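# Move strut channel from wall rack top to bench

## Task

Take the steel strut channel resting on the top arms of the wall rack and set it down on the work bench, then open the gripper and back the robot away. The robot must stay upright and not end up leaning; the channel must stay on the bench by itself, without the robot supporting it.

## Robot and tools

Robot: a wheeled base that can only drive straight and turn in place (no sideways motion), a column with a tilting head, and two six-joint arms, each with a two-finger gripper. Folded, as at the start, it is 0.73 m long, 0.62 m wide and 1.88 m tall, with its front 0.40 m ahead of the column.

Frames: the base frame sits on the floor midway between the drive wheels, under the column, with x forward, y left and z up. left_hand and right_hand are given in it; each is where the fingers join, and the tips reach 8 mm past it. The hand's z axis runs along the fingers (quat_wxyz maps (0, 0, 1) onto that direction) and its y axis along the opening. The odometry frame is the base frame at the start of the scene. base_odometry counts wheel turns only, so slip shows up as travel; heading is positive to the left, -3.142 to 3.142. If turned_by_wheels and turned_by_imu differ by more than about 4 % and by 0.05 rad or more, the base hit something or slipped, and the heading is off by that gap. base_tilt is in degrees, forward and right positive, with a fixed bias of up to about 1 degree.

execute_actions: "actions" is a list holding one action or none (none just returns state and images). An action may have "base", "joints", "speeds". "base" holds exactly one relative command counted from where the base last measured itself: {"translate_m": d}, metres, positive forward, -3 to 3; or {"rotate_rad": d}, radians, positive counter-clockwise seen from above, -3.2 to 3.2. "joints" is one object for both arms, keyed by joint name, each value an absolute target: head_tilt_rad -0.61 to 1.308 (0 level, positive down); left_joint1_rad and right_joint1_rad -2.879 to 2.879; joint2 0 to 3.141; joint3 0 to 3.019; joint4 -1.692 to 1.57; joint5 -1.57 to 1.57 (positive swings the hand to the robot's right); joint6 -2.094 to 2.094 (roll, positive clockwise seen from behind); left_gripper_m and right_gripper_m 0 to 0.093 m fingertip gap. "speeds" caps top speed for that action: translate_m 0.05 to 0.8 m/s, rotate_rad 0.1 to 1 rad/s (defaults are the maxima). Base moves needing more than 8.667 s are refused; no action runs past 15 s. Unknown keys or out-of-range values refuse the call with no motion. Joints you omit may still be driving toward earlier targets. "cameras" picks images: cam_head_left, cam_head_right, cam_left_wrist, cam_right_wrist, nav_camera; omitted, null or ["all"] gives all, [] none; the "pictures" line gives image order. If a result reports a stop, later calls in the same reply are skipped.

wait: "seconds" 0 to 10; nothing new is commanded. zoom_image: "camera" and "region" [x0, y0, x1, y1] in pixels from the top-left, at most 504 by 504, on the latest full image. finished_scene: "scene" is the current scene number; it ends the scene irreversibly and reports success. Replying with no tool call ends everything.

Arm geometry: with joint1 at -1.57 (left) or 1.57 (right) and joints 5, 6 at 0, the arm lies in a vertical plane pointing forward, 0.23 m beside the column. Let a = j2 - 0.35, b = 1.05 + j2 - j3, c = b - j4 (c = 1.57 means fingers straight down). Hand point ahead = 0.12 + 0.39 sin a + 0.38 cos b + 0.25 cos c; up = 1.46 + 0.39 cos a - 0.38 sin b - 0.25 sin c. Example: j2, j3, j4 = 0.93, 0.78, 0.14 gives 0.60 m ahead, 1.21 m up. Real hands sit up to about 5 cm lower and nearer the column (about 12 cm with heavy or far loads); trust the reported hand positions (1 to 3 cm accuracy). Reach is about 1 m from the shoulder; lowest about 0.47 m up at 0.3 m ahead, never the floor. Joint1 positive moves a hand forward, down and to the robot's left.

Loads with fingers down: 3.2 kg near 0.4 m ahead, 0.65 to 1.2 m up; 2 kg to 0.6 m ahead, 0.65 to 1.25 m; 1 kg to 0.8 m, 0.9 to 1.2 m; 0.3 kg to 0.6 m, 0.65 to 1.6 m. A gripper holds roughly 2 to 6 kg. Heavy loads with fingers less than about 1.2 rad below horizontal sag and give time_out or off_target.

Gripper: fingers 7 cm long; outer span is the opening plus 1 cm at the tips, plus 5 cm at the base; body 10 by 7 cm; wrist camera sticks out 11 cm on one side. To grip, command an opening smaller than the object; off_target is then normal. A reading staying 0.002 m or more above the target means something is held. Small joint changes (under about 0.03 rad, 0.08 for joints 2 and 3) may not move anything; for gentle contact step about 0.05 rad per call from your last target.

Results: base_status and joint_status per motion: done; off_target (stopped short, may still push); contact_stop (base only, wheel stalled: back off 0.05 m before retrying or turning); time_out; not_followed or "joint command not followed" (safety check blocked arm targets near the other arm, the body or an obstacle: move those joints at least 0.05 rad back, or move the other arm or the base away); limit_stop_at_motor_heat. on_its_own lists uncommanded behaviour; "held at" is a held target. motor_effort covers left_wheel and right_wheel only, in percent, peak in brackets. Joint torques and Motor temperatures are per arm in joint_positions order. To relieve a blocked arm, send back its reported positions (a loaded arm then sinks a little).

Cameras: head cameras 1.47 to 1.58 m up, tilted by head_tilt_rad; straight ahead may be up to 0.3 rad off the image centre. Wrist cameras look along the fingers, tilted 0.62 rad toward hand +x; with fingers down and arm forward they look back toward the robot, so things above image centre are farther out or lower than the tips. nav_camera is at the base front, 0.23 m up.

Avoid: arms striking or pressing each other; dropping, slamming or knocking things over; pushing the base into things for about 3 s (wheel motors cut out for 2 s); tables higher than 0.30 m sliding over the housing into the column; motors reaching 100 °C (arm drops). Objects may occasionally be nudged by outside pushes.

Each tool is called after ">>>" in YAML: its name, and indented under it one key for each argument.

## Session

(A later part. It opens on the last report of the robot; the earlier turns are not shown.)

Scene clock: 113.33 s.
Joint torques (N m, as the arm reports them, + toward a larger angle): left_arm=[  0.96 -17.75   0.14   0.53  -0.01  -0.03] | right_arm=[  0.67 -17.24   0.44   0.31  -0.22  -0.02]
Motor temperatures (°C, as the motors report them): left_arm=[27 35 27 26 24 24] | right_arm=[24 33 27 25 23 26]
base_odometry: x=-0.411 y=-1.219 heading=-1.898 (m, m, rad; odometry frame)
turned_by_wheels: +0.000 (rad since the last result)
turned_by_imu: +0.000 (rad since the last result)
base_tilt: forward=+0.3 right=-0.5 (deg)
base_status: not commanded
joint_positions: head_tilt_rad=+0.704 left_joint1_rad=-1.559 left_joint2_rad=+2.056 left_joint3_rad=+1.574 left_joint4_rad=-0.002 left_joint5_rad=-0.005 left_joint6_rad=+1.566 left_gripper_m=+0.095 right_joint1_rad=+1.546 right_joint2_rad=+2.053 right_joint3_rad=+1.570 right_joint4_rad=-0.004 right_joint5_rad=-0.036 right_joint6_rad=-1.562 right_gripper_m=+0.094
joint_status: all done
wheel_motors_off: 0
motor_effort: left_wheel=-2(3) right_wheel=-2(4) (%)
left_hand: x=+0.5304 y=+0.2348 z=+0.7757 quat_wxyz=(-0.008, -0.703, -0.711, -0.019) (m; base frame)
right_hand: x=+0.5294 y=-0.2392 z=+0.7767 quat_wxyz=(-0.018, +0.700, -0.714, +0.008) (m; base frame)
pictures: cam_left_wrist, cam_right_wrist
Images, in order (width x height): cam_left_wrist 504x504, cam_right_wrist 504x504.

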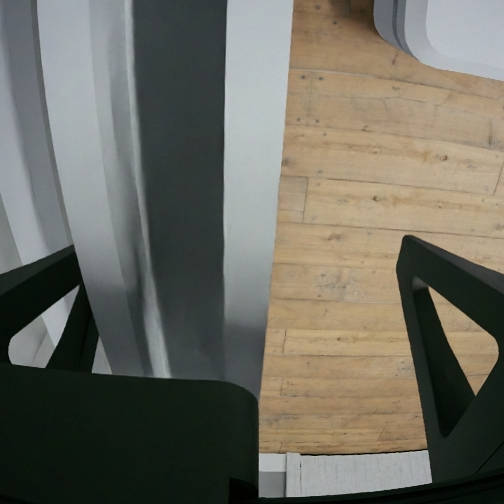

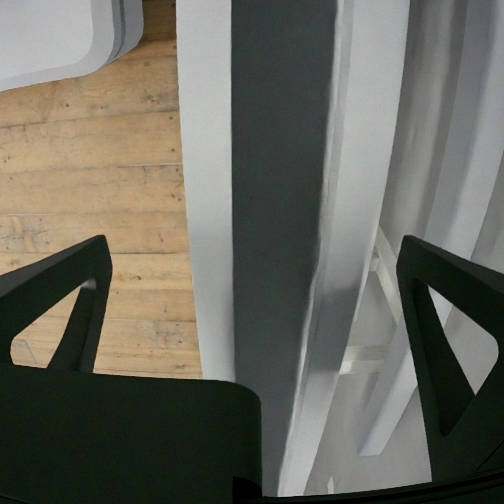

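Both straddle. A little lower, then close.

>>> execute_actions:
  actions:
    - {"joints":{"left_joint2_rad":2.16,"left_joint3_rad":1.68,"right_joint2_rad":2.16,"right_joint3_rad":1.68}}
  cameras: []

>>> execute_actions:
  actions:
    - {"joints":{"left_gripper_m":0.0,"right_gripper_m":0.0}}
  cameras: ["cam_head_left"]

Scene clock: 120.83 s.
Joint torques (N m, as the arm reports them, + toward a larger angle): left_arm=[  0.95 -16.99   0.68   0.46  -0.06  -0.03] | right_arm=[  0.71 -16.91   0.55   0.38  -0.22  -0.03]
Motor temperatures (°C, as the motors report them): left_arm=[27 36 27 26 24 24] | right_arm=[24 33 26 25 23 26]
base_odometry: x=-0.411 y=-1.219 heading=-1.898 (m, m, rad; odometry frame)
turned_by_wheels: +0.000 (rad since the last result)
turned_by_imu: +0.000 (rad since the last result)
base_tilt: forward=+0.3 right=-0.5 (deg)
base_status: not commanded
joint_positions: head_tilt_rad=+0.704 left_joint1_rad=-1.559 left_joint2_rad=+2.149 left_joint3_rad=+1.679 left_joint4_rad=-0.002 left_joint5_rad=-0.005 left_joint6_rad=+1.565 left_gripper_m=+0.095 right_joint1_rad=+1.546 right_joint2_rad=+2.154 right_joint3_rad=+1.681 right_joint4_rad=-0.004 right_joint5_rad=-0.036 right_joint6_rad=-1.562 right_gripper_m=+0.094
joint_status: all done
wheel_motors_off: 0
motor_effort: left_wheel=-2(3) right_wheel=-2(3) (%)
left_hand: x=+0.5316 y=+0.2350 z=+0.7409 quat_wxyz=(-0.013, -0.703, -0.711, -0.023) (m; base frame)
right_hand: x=+0.5284 y=-0.2400 z=+0.7390 quat_wxyz=(-0.021, +0.700, -0.714, +0.011) (m; base frame)
pictures: none
No camera images: the call's "cameras" was empty. Leave "cameras" out to get every camera's image.

Scene clock: 121.57 s.
Joint torques (N m, as the arm reports them, + toward a larger angle): left_arm=[  0.99 -17.2   -0.58   0.34  -0.02  -0.3 ] | right_arm=[  0.45 -16.75   0.26  -0.01  -0.16  -0.11]
Motor temperatures (°C, as the motors report them): left_arm=[27 36 27 26 24 24] | right_arm=[24 33 26 25 23 26]
base_odometry: x=-0.411 y=-1.219 heading=-1.898 (m, m, rad; odometry frame)
turned_by_wheels: +0.000 (rad since the last result)
turned_by_imu: +0.000 (rad since the last result)
base_tilt: forward=+0.2 right=-0.6 (deg)
base_status: not commanded
joint_positions: head_tilt_rad=+0.704 left_joint1_rad=-1.559 left_joint2_rad=+2.145 left_joint3_rad=+1.696 left_joint4_rad=+0.004 left_joint5_rad=-0.005 left_joint6_rad=+1.597 left_gripper_m=+0.040 right_joint1_rad=+1.546 right_joint2_rad=+2.154 right_joint3_rad=+1.686 right_joint4_rad=+0.003 right_joint5_rad=-0.037 right_joint6_rad=-1.555 right_gripper_m=+0.039
joint_status: left_gripper_m off_target (ended at +0.040, target +0.000); right_gripper_m off_target (ended at +0.039, target +0.000)
wheel_motors_off: 0
motor_effort: left_wheel=-7(9) right_wheel=-2(2) (%)
left_hand: x=+0.5467 y=+0.2352 z=+0.7434 quat_wxyz=(-0.022, -0.714, -0.699, -0.034) (m; base frame)
right_hand: x=+0.5334 y=-0.2399 z=+0.7393 quat_wxyz=(-0.026, +0.697, -0.716, +0.015) (m; base frame)
pictures: cam_head_left
Images, in order (width x height): cam_head_left 896x504.

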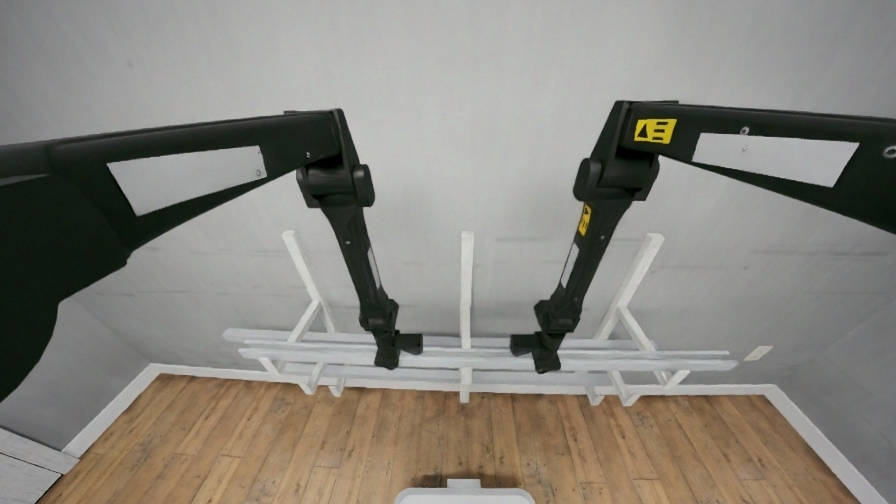

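Lift in steps.

>>> execute_actions:
  actions:
    - {"joints":{"left_joint2_rad":1.95,"left_joint3_rad":1.47,"right_joint2_rad":1.95,"right_joint3_rad":1.47}}
  cameras: []

>>> execute_actions:
  actions:
    - {"joints":{"left_joint2_rad":1.7,"left_joint3_rad":1.25,"left_joint4_rad":-0.05,"right_joint2_rad":1.7,"right_joint3_rad":1.25,"right_joint4_rad":-0.05}}
  cameras: []

>>> execute_actions:
  actions:
    - {"joints":{"left_joint2_rad":1.3,"left_joint3_rad":1.05,"left_joint4_rad":-0.27,"right_joint2_rad":1.3,"right_joint3_rad":1.05,"right_joint4_rad":-0.27}}
  cameras: ["cam_head_left"]

Scene clock: 134.83 s.
Joint torques (N m, as the arm reports them, + toward a larger angle): left_arm=[  0.92 -23.42  -2.    -0.22   0.23  -0.34] | right_arm=[  0.59 -23.63  -1.91  -0.85  -0.18  -0.13]
Motor temperatures (°C, as the motors report them): left_arm=[27 36 27 26 24 24] | right_arm=[24 34 26 25 23 26]
base_odometry: x=-0.411 y=-1.219 heading=-1.898 (m, m, rad; odometry frame)
turned_by_wheels: +0.000 (rad since the last result)
turned_by_imu: +0.000 (rad since the last result)
base_tilt: forward=+0.3 right=-0.4 (deg)
base_status: not commanded
joint_positions: head_tilt_rad=+0.704 left_joint1_rad=-1.559 left_joint2_rad=+2.014 left_joint3_rad=+1.493 left_joint4_rad=+0.019 left_joint5_rad=-0.011 left_joint6_rad=+1.603 left_gripper_m=+0.040 right_joint1_rad=+1.546 right_joint2_rad=+2.038 right_joint3_rad=+1.498 right_joint4_rad=+0.020 right_joint5_rad=-0.037 right_joint6_rad=-1.553 right_gripper_m=+0.039
joint_status: all done
wheel_motors_off: 0
motor_effort: left_wheel=-6(8) right_wheel=-4(4) (%)
left_hand: x=+0.5128 y=+0.2355 z=+0.7912 quat_wxyz=(+0.000, -0.716, -0.698, -0.015) (m; base frame)
right_hand: x=+0.5002 y=-0.2386 z=+0.7821 quat_wxyz=(-0.007, +0.696, -0.718, -0.004) (m; base frame)
pictures: none
No camera images: the call's "cameras" was empty. Leave "cameras" out to get every camera's image.

Scene clock: 135.90 s.
Joint torques (N m, as the arm reports them, + toward a larger angle): left_arm=[  0.71 -23.86   0.18   0.14   0.14  -0.3 ] | right_arm=[  0.74 -23.72  -0.41  -0.43  -0.33  -0.06]
Motor temperatures (°C, as the motors report them): left_arm=[27 36 27 26 24 24] | right_arm=[24 35 26 25 23 26]
base_odometry: x=-0.411 y=-1.219 heading=-1.898 (m, m, rad; odometry frame)
turned_by_wheels: +0.000 (rad since the last result)
turned_by_imu: +0.000 (rad since the last result)
base_tilt: forward=+0.2 right=-0.4 (deg)
base_status: not commanded
joint_positions: head_tilt_rad=+0.704 left_joint1_rad=-1.557 left_joint2_rad=+1.776 left_joint3_rad=+1.246 left_joint4_rad=-0.046 left_joint5_rad=-0.009 left_joint6_rad=+1.598 left_gripper_m=+0.040 right_joint1_rad=+1.545 right_joint2_rad=+1.796 right_joint3_rad=+1.254 right_joint4_rad=-0.045 right_joint5_rad=-0.032 right_joint6_rad=-1.560 right_gripper_m=+0.039
joint_status: all done
wheel_motors_off: 0
motor_effort: left_wheel=-3(7) right_wheel=-2(4) (%)
left_hand: x=+0.4895 y=+0.2358 z=+0.8827 quat_wxyz=(+0.026, -0.714, -0.700, +0.011) (m; base frame)
right_hand: x=+0.4830 y=-0.2380 z=+0.8756 quat_wxyz=(+0.019, +0.698, -0.715, -0.026) (m; base frame)
pictures: none
No camera images: the call's "cameras" was empty. Leave "cameras" out to get every camera's image.

Scene clock: 137.43 s.
Joint torques (N m, as the arm reports them, + toward a larger angle): left_arm=[  0.69 -23.23   2.39  -0.02   0.33  -0.37] | right_arm=[  0.9  -23.77   1.85  -0.81  -0.27  -0.14]
Motor temperatures (°C, as the motors report them): left_arm=[27 37 27 26 24 24] | right_arm=[24 35 26 25 23 26]
base_odometry: x=-0.411 y=-1.219 heading=-1.898 (m, m, rad; odometry frame)
turned_by_wheels: +0.000 (rad since the last result)
turned_by_imu: +0.000 (rad since the last result)
base_tilt: forward=+0.2 right=-0.4 (deg)
base_status: not commanded
joint_positions: head_tilt_rad=+0.704 left_joint1_rad=-1.555 left_joint2_rad=+1.373 left_joint3_rad=+1.042 left_joint4_rad=-0.262 left_joint5_rad=-0.013 left_joint6_rad=+1.607 left_gripper_m=+0.040 right_joint1_rad=+1.542 right_joint2_rad=+1.396 right_joint3_rad=+1.041 right_joint4_rad=-0.253 right_joint5_rad=-0.034 right_joint6_rad=-1.555 right_gripper_m=+0.039
joint_status: all done
wheel_motors_off: 0
motor_effort: left_wheel=-3(4) right_wheel=-2(4) (%)
left_hand: x=+0.5090 y=+0.2359 z=+1.0353 quat_wxyz=(+0.034, -0.717, -0.696, +0.016) (m; base frame)
right_hand: x=+0.5011 y=-0.2363 z=+1.0265 quat_wxyz=(+0.026, +0.695, -0.718, -0.033) (m; base frame)
pictures: cam_head_left
Images, in order (width x height): cam_head_left 896x504.

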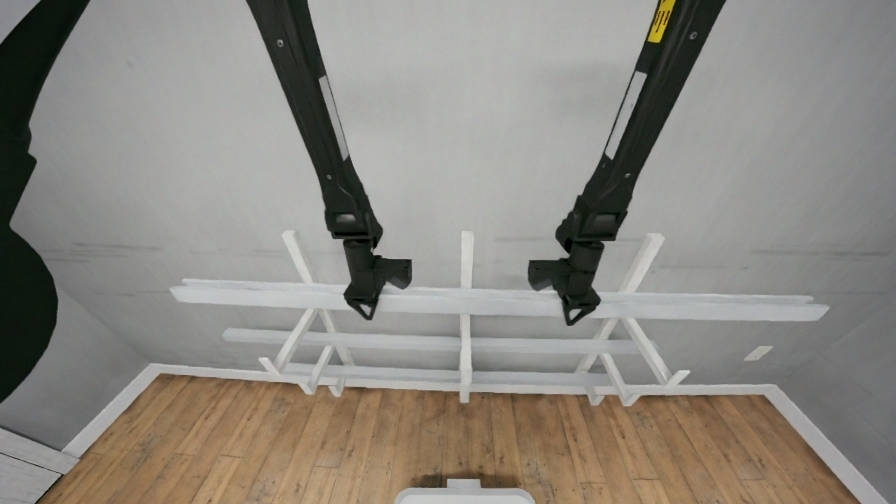

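>>> execute_actions:
  actions:
    - {"base":{"translate_m":-1.0},"speeds":{"translate_m":0.4},"joints":{"left_joint2_rad":1.15,"left_joint3_rad":1.0,"left_joint4_rad":-0.37,"right_joint2_rad":1.15,"right_joint3_rad":1.0,"right_joint4_rad":-0.37}}
  cameras: []

>>> execute_actions:
  actions:
    - {"base":{"rotate_rad":3.14},"speeds":{"rotate_rad":0.5},"joints":{"head_tilt_rad":0.5}}
  cameras: ["cam_head_left","nav_camera"]

Scene clock: 149.17 s.
Joint torques (N m, as the arm reports them, + toward a larger angle): left_arm=[  0.81 -23.74   3.87   0.04   0.42  -0.38] | right_arm=[  0.85 -24.46   3.1   -0.85  -0.32  -0.12]
Motor temperatures (°C, as the motors report them): left_arm=[27 38 28 26 24 24] | right_arm=[24 37 26 25 23 26]
base_odometry: x=-0.090 y=-0.272 heading=-1.897 (m, m, rad; odometry frame)
turned_by_wheels: +0.001 (rad since the last result)
turned_by_imu: +0.000 (rad since the last result)
base_tilt: forward=+0.3 right=-0.3 (deg)
base_status: done
joint_positions: head_tilt_rad=+0.704 left_joint1_rad=-1.554 left_joint2_rad=+1.234 left_joint3_rad=+0.982 left_joint4_rad=-0.364 left_joint5_rad=-0.016 left_joint6_rad=+1.608 left_gripper_m=+0.040 right_joint1_rad=+1.541 right_joint2_rad=+1.259 right_joint3_rad=+0.982 right_joint4_rad=-0.354 right_joint5_rad=-0.033 right_joint6_rad=-1.556 right_gripper_m=+0.039
joint_status: all done
wheel_motors_off: 0
motor_effort: left_wheel=+1(40) right_wheel=+0(58) (%)
left_hand: x=+0.5021 y=+0.2362 z=+1.0862 quat_wxyz=(+0.043, -0.716, -0.696, +0.023) (m; base frame)
right_hand: x=+0.4952 y=-0.2356 z=+1.0768 quat_wxyz=(+0.035, +0.695, -0.717, -0.040) (m; base frame)
pictures: none
No camera images: the call's "cameras" was empty. Leave "cameras" out to get every camera's image.

Scene clock: 156.33 s.
Joint torques (N m, as the arm reports them, + toward a larger angle): left_arm=[  0.5  -24.03   3.92  -0.04   0.26  -0.37] | right_arm=[  0.89 -24.07   3.02  -0.86  -0.33  -0.09]
Motor temperatures (°C, as the motors report them): left_arm=[27 39 28 26 24 24] | right_arm=[24 38 26 25 23 26]
base_odometry: x=-0.090 y=-0.272 heading=+1.242 (m, m, rad; odometry frame)
turned_by_wheels: +3.140 (rad since the last result)
turned_by_imu: +3.143 (rad since the last result)
base_tilt: forward=+0.2 right=-0.5 (deg)
base_status: done
joint_positions: head_tilt_rad=+0.518 left_joint1_rad=-1.553 left_joint2_rad=+1.234 left_joint3_rad=+0.982 left_joint4_rad=-0.363 left_joint5_rad=-0.012 left_joint6_rad=+1.607 left_gripper_m=+0.040 right_joint1_rad=+1.541 right_joint2_rad=+1.259 right_joint3_rad=+0.984 right_joint4_rad=-0.354 right_joint5_rad=-0.032 right_joint6_rad=-1.558 right_gripper_m=+0.039
joint_status: all done
wheel_motors_off: 0
motor_effort: left_wheel=-3(48) right_wheel=+3(44) (%)
left_hand: x=+0.5024 y=+0.2359 z=+1.0862 quat_wxyz=(+0.041, -0.716, -0.697, +0.024) (m; base frame)
right_hand: x=+0.4966 y=-0.2361 z=+1.0770 quat_wxyz=(+0.035, +0.695, -0.717, -0.039) (m; base frame)
pictures: cam_head_left, nav_camera
Images, in order (width x height): cam_head_left 896x504, nav_camera 896x504.

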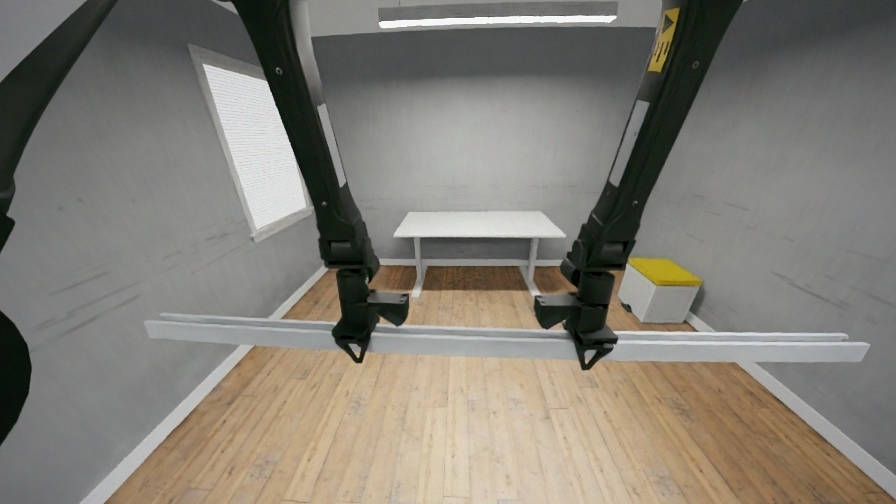

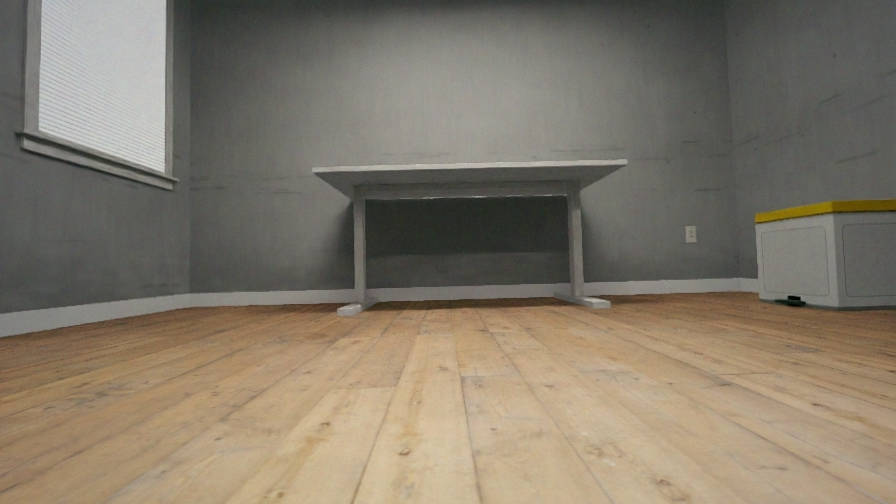

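>>> execute_actions:
  actions:
    - {"base":{"translate_m":1.8},"speeds":{"translate_m":0.4},"joints":{"head_tilt_rad":0.9}}
  cameras: ["cam_head_left","nav_camera"]

Scene clock: 166.90 s.
Joint torques (N m, as the arm reports them, + toward a larger angle): left_arm=[  0.52 -23.74   3.9   -0.08   0.24  -0.36] | right_arm=[  1.01 -24.33   2.76  -0.86  -0.34  -0.07]
Motor temperatures (°C, as the motors report them): left_arm=[27 40 28 26 24 24] | right_arm=[24 39 26 25 23 26]
base_odometry: x=+0.490 y=+1.432 heading=+1.243 (m, m, rad; odometry frame)
turned_by_wheels: +0.001 (rad since the last result)
turned_by_imu: -0.001 (rad since the last result)
base_tilt: forward=+0.2 right=-0.6 (deg)
base_status: done
joint_positions: head_tilt_rad=+0.902 left_joint1_rad=-1.553 left_joint2_rad=+1.235 left_joint3_rad=+0.983 left_joint4_rad=-0.361 left_joint5_rad=-0.012 left_joint6_rad=+1.604 left_gripper_m=+0.040 right_joint1_rad=+1.541 right_joint2_rad=+1.259 right_joint3_rad=+0.987 right_joint4_rad=-0.355 right_joint5_rad=-0.032 right_joint6_rad=-1.560 right_gripper_m=+0.039
joint_status: all done
wheel_motors_off: 0
motor_effort: left_wheel=+2(56) right_wheel=-2(49) (%)
left_hand: x=+0.5028 y=+0.2359 z=+1.0861 quat_wxyz=(+0.041, -0.715, -0.698, +0.023) (m; base frame)
right_hand: x=+0.4982 y=-0.2361 z=+1.0772 quat_wxyz=(+0.034, +0.696, -0.716, -0.038) (m; base frame)
pictures: cam_head_left, nav_camera
Images, in order (width x height): cam_head_left 896x504, nav_camera 896x504.

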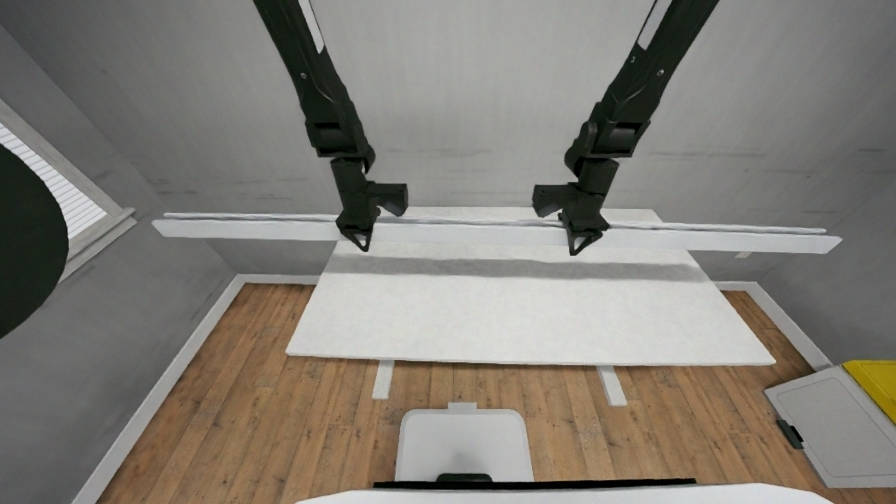

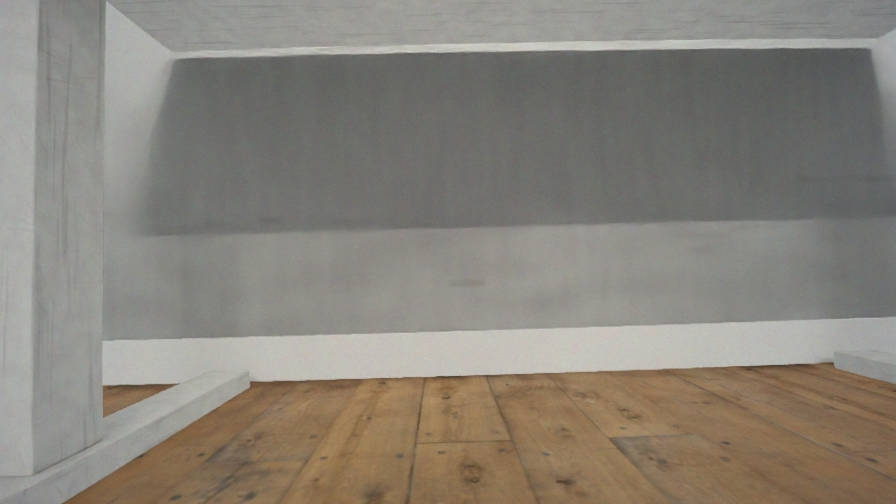

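>>> execute_actions:
  actions:
    - {"base":{"translate_m":0.2},"speeds":{"translate_m":0.3},"joints":{"left_joint2_rad":1.7,"left_joint3_rad":1.25,"left_joint4_rad":-0.05,"right_joint2_rad":1.7,"right_joint3_rad":1.25,"right_joint4_rad":-0.05}}
  cameras: []

>>> execute_actions:
  actions:
    - {"joints":{"left_joint2_rad":1.95,"left_joint3_rad":1.47,"left_joint4_rad":0,"right_joint2_rad":1.95,"right_joint3_rad":1.47,"right_joint4_rad":0}}
  cameras: ["cam_head_left"]

Scene clock: 185.20 s.
Joint torques (N m, as the arm reports them, + toward a larger angle): left_arm=[  0.75 -25.41  -0.62  -0.01   0.08  -0.27] | right_arm=[  0.66 -25.95  -1.48  -0.53  -0.31  -0.06]
Motor temperatures (°C, as the motors report them): left_arm=[27 40 28 26 24 24] | right_arm=[24 40 26 25 23 26]
base_odometry: x=+0.554 y=+1.621 heading=+1.244 (m, m, rad; odometry frame)
turned_by_wheels: +0.001 (rad since the last result)
turned_by_imu: +0.000 (rad since the last result)
base_tilt: forward=+0.2 right=-0.5 (deg)
base_status: done
joint_positions: head_tilt_rad=+0.902 left_joint1_rad=-1.557 left_joint2_rad=+1.792 left_joint3_rad=+1.254 left_joint4_rad=-0.041 left_joint5_rad=-0.008 left_joint6_rad=+1.597 left_gripper_m=+0.040 right_joint1_rad=+1.544 right_joint2_rad=+1.818 right_joint3_rad=+1.269 right_joint4_rad=-0.040 right_joint5_rad=-0.033 right_joint6_rad=-1.562 right_gripper_m=+0.039
joint_status: all done
wheel_motors_off: 0
motor_effort: left_wheel=+1(39) right_wheel=-1(31) (%)
left_hand: x=+0.4868 y=+0.2356 z=+0.8769 quat_wxyz=(+0.026, -0.714, -0.700, +0.013) (m; base frame)
right_hand: x=+0.4806 y=-0.2385 z=+0.8672 quat_wxyz=(+0.020, +0.698, -0.715, -0.027) (m; base frame)
pictures: none
No camera images: the call's "cameras" was empty. Leave "cameras" out to get every camera's image.

Scene clock: 186.60 s.
Joint torques (N m, as the arm reports them, + toward a larger angle): left_arm=[  0.8  -24.56  -0.34   0.25   0.03  -0.29] | right_arm=[  0.63 -25.06  -1.04  -0.33  -0.38  -0.05]
Motor temperatures (°C, as the motors report them): left_arm=[27 41 28 26 24 24] | right_arm=[24 40 26 25 23 26]
base_odometry: x=+0.554 y=+1.621 heading=+1.244 (m, m, rad; odometry frame)
turned_by_wheels: +0.000 (rad since the last result)
turned_by_imu: +0.000 (rad since the last result)
base_tilt: forward=+0.2 right=-0.5 (deg)
base_status: not commanded
joint_positions: head_tilt_rad=+0.902 left_joint1_rad=-1.559 left_joint2_rad=+2.037 left_joint3_rad=+1.468 left_joint4_rad=+0.001 left_joint5_rad=-0.006 left_joint6_rad=+1.596 left_gripper_m=+0.040 right_joint1_rad=+1.545 right_joint2_rad=+2.061 right_joint3_rad=+1.479 right_joint4_rad=+0.005 right_joint5_rad=-0.031 right_joint6_rad=-1.561 right_gripper_m=+0.039
joint_status: all done
wheel_motors_off: 0
motor_effort: left_wheel=+1(2) right_wheel=-1(4) (%)
left_hand: x=+0.4774 y=+0.2352 z=+0.7829 quat_wxyz=(+0.022, -0.714, -0.700, +0.010) (m; base frame)
right_hand: x=+0.4690 y=-0.2402 z=+0.7743 quat_wxyz=(+0.016, +0.698, -0.715, -0.022) (m; base frame)
pictures: cam_head_left
Images, in order (width x height): cam_head_left 896x504.

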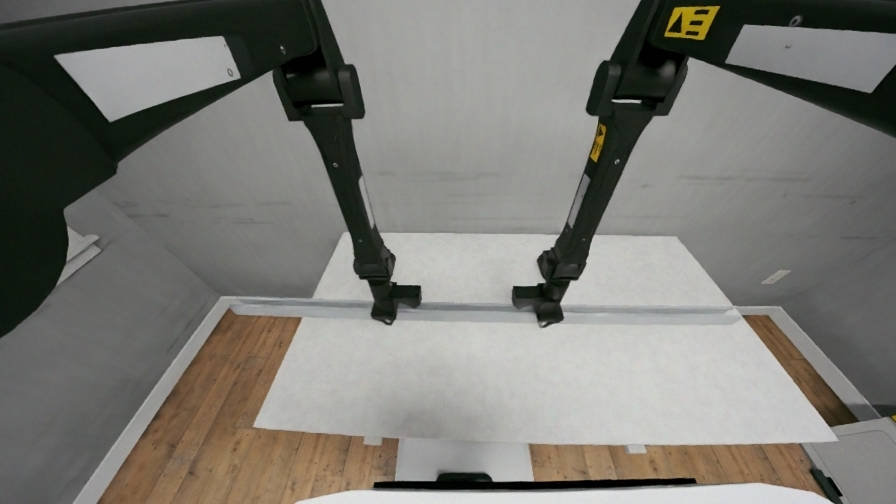

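Still off the bench; lower further.

>>> execute_actions:
  actions:
    - {"joints":{"left_joint2_rad":2.1,"left_joint3_rad":1.66,"right_joint2_rad":2.1,"right_joint3_rad":1.66}}
  cameras: []

>>> execute_actions:
  actions:
    - {"joints":{"left_joint2_rad":2.22,"left_joint3_rad":1.79,"right_joint2_rad":2.22,"right_joint3_rad":1.79}}
  cameras: ["cam_head_left"]

Scene clock: 199.47 s.
Joint torques (N m, as the arm reports them, + toward a larger angle): left_arm=[  0.95 -22.77   0.52   0.32  -0.02  -0.27] | right_arm=[  0.55 -23.46  -0.5   -0.18  -0.28  -0.08]
Motor temperatures (°C, as the motors report them): left_arm=[27 41 28 26 24 24] | right_arm=[24 41 26 25 23 26]
base_odometry: x=+0.554 y=+1.621 heading=+1.244 (m, m, rad; odometry frame)
turned_by_wheels: +0.000 (rad since the last result)
turned_by_imu: +0.000 (rad since the last result)
base_tilt: forward=+0.2 right=-0.5 (deg)
base_status: not commanded
joint_positions: head_tilt_rad=+0.902 left_joint1_rad=-1.559 left_joint2_rad=+2.161 left_joint3_rad=+1.657 left_joint4_rad=+0.003 left_joint5_rad=-0.005 left_joint6_rad=+1.595 left_gripper_m=+0.040 right_joint1_rad=+1.546 right_joint2_rad=+2.185 right_joint3_rad=+1.670 right_joint4_rad=+0.006 right_joint5_rad=-0.034 right_joint6_rad=-1.560 right_gripper_m=+0.039
joint_status: all done
wheel_motors_off: 0
motor_effort: left_wheel=+1(2) right_wheel=-2(3) (%)
left_hand: x=+0.5102 y=+0.2354 z=+0.7356 quat_wxyz=(-0.002, -0.713, -0.701, -0.014) (m; base frame)
right_hand: x=+0.5013 y=-0.2406 z=+0.7265 quat_wxyz=(-0.009, +0.699, -0.715, +0.001) (m; base frame)
pictures: none
No camera images: the call's "cameras" was empty. Leave "cameras" out to get every camera's image.

Scene clock: 200.33 s.
Joint torques (N m, as the arm reports them, + toward a larger angle): left_arm=[  0.99 -13.86   6.77   1.8   -0.06  -0.28] | right_arm=[  0.61 -14.8    4.83   1.27  -0.29  -0.07]
Motor temperatures (°C, as the motors report them): left_arm=[27 41 28 26 24 24] | right_arm=[24 41 26 25 23 26]
base_odometry: x=+0.554 y=+1.621 heading=+1.244 (m, m, rad; odometry frame)
turned_by_wheels: +0.000 (rad since the last result)
turned_by_imu: +0.000 (rad since the last result)
base_tilt: forward=+0.2 right=-0.5 (deg)
base_status: not commanded
joint_positions: head_tilt_rad=+0.902 left_joint1_rad=-1.559 left_joint2_rad=+2.167 left_joint3_rad=+1.725 left_joint4_rad=-0.044 left_joint5_rad=-0.004 left_joint6_rad=+1.595 left_gripper_m=+0.040 right_joint1_rad=+1.546 right_joint2_rad=+2.190 right_joint3_rad=+1.732 right_joint4_rad=-0.030 right_joint5_rad=-0.033 right_joint6_rad=-1.560 right_gripper_m=+0.039
joint_status: all done
wheel_motors_off: 0
motor_effort: left_wheel=+5(5) right_wheel=+2(4) (%)
left_hand: x=+0.5370 y=+0.2350 z=+0.7346 quat_wxyz=(-0.008, -0.713, -0.700, -0.018) (m; base frame)
right_hand: x=+0.5281 y=-0.2410 z=+0.7259 quat_wxyz=(-0.017, +0.699, -0.715, +0.009) (m; base frame)
pictures: cam_head_left
Images, in order (width x height): cam_head_left 896x504.

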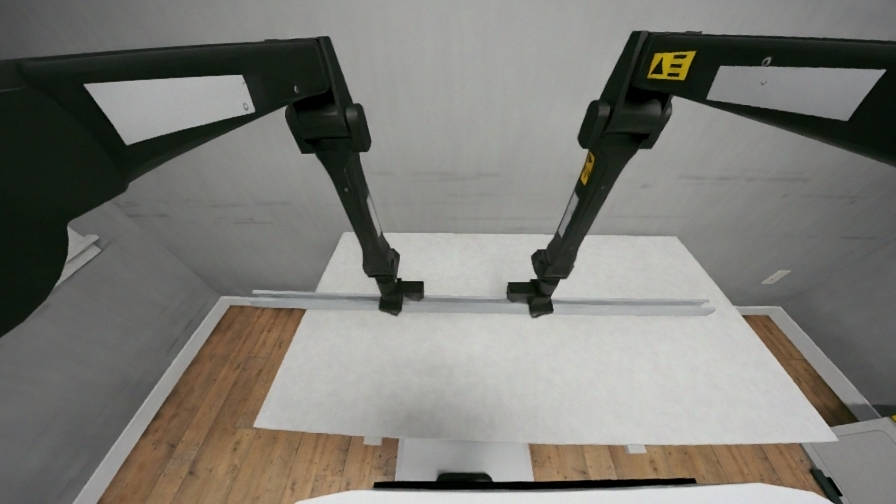

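Contact made. Release and retreat.

>>> execute_actions:
  actions:
    - {"joints":{"left_gripper_m":0.093,"right_gripper_m":0.093,"left_joint2_rad":2.16,"left_joint3_rad":1.72,"right_joint2_rad":2.18,"right_joint3_rad":1.73}}
  cameras: []

>>> execute_actions:
  actions:
    - {"joints":{"left_joint2_rad":1.75,"left_joint3_rad":1.27,"right_joint2_rad":1.75,"right_joint3_rad":1.27}}
  cameras: []

>>> execute_actions:
  actions:
    - {"base":{"translate_m":-0.6}}
  cameras: ["cam_head_left"]

Scene clock: 208.23 s.
Joint torques (N m, as the arm reports them, + toward a larger angle): left_arm=[  1.01 -18.59   0.82   0.81  -0.06  -0.2 ] | right_arm=[  0.49 -17.53   0.93   0.57  -0.29  -0.05]
Motor temperatures (°C, as the motors report them): left_arm=[27 40 29 26 24 24] | right_arm=[24 40 26 25 23 26]
base_odometry: x=+0.554 y=+1.621 heading=+1.244 (m, m, rad; odometry frame)
turned_by_wheels: +0.000 (rad since the last result)
turned_by_imu: +0.000 (rad since the last result)
base_tilt: forward=+0.1 right=-0.5 (deg)
base_status: not commanded
joint_positions: head_tilt_rad=+0.902 left_joint1_rad=-1.559 left_joint2_rad=+2.160 left_joint3_rad=+1.721 left_joint4_rad=-0.010 left_joint5_rad=-0.004 left_joint6_rad=+1.585 left_gripper_m=+0.093 right_joint1_rad=+1.546 right_joint2_rad=+2.185 right_joint3_rad=+1.728 right_joint4_rad=-0.012 right_joint5_rad=-0.033 right_joint6_rad=-1.560 right_gripper_m=+0.093
joint_status: all done
wheel_motors_off: 0
motor_effort: left_wheel=+2(5) right_wheel=-1(2) (%)
left_hand: x=+0.5480 y=+0.2351 z=+0.7379 quat_wxyz=(-0.021, -0.710, -0.703, -0.032) (m; base frame)
right_hand: x=+0.5338 y=-0.2410 z=+0.7279 quat_wxyz=(-0.024, +0.699, -0.714, +0.015) (m; base frame)
pictures: none
No camera images: the call's "cameras" was empty. Leave "cameras" out to get every camera's image.

Scene clock: 209.60 s.
Joint torques (N m, as the arm reports them, + toward a larger angle): left_arm=[  0.88 -16.91   0.07   0.58  -0.06  -0.18] | right_arm=[  0.72 -16.19   0.46   0.35  -0.29  -0.05]
Motor temperatures (°C, as the motors report them): left_arm=[27 40 28 26 24 24] | right_arm=[24 39 26 25 23 26]
base_odometry: x=+0.554 y=+1.621 heading=+1.244 (m, m, rad; odometry frame)
turned_by_wheels: +0.000 (rad since the last result)
turned_by_imu: +0.000 (rad since the last result)
base_tilt: forward=+0.2 right=-0.6 (deg)
base_status: not commanded
joint_positions: head_tilt_rad=+0.902 left_joint1_rad=-1.559 left_joint2_rad=+1.733 left_joint3_rad=+1.277 left_joint4_rad=-0.004 left_joint5_rad=-0.004 left_joint6_rad=+1.583 left_gripper_m=+0.093 right_joint1_rad=+1.546 right_joint2_rad=+1.735 right_joint3_rad=+1.274 right_joint4_rad=-0.005 right_joint5_rad=-0.033 right_joint6_rad=-1.560 right_gripper_m=+0.093
joint_status: all done
wheel_motors_off: 0
motor_effort: left_wheel=+1(2) right_wheel=-1(2) (%)
left_hand: x=+0.5437 y=+0.2334 z=+0.9000 quat_wxyz=(-0.017, -0.709, -0.704, -0.028) (m; base frame)
right_hand: x=+0.5398 y=-0.2374 z=+0.8992 quat_wxyz=(-0.024, +0.699, -0.714, +0.016) (m; base frame)
pictures: none
No camera images: the call's "cameras" was empty. Leave "cameras" out to get every camera's image.

Scene clock: 212.33 s.
Joint torques (N m, as the arm reports them, + toward a larger angle): left_arm=[  0.94 -17.4    0.53   0.55  -0.06  -0.18] | right_arm=[  0.56 -16.56   0.72   0.31  -0.27  -0.04]
Motor temperatures (°C, as the motors report them): left_arm=[27 39 28 26 24 24] | right_arm=[24 39 26 25 23 26]
base_odometry: x=+0.361 y=+1.053 heading=+1.245 (m, m, rad; odometry frame)
turned_by_wheels: +0.001 (rad since the last result)
turned_by_imu: +0.001 (rad since the last result)
base_tilt: forward=+0.2 right=-0.4 (deg)
base_status: done
joint_positions: head_tilt_rad=+0.903 left_joint1_rad=-1.559 left_joint2_rad=+1.739 left_joint3_rad=+1.271 left_joint4_rad=-0.004 left_joint5_rad=-0.004 left_joint6_rad=+1.583 left_gripper_m=+0.093 right_joint1_rad=+1.546 right_joint2_rad=+1.739 right_joint3_rad=+1.268 right_joint4_rad=-0.005 right_joint5_rad=-0.034 right_joint6_rad=-1.560 right_gripper_m=+0.093
joint_status: not commanded
wheel_motors_off: 0
motor_effort: left_wheel=+1(56) right_wheel=-2(37) (%)
left_hand: x=+0.5366 y=+0.2334 z=+0.8976 quat_wxyz=(-0.013, -0.709, -0.704, -0.024) (m; base frame)
right_hand: x=+0.5343 y=-0.2373 z=+0.8974 quat_wxyz=(-0.021, +0.699, -0.714, +0.013) (m; base frame)
pictures: cam_head_left
Images, in order (width x height): cam_head_left 896x504.

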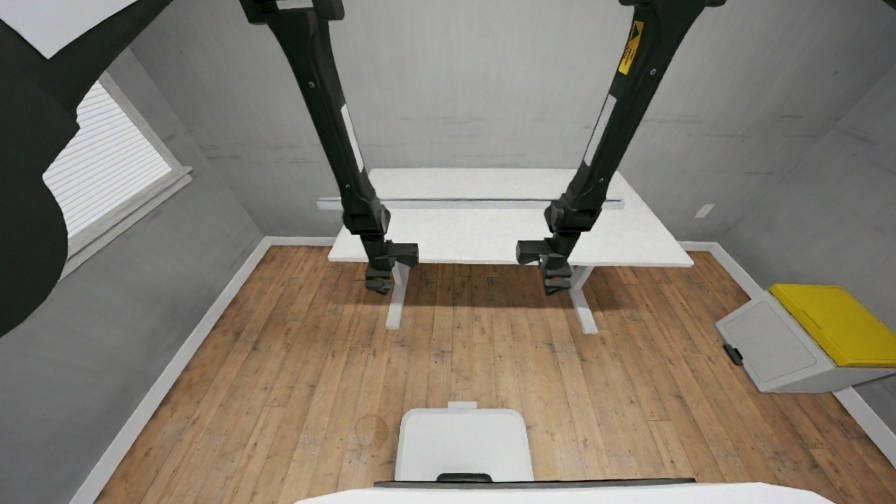

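>>> finished_scene:
  scene: 2

The scene is finished: the task was done.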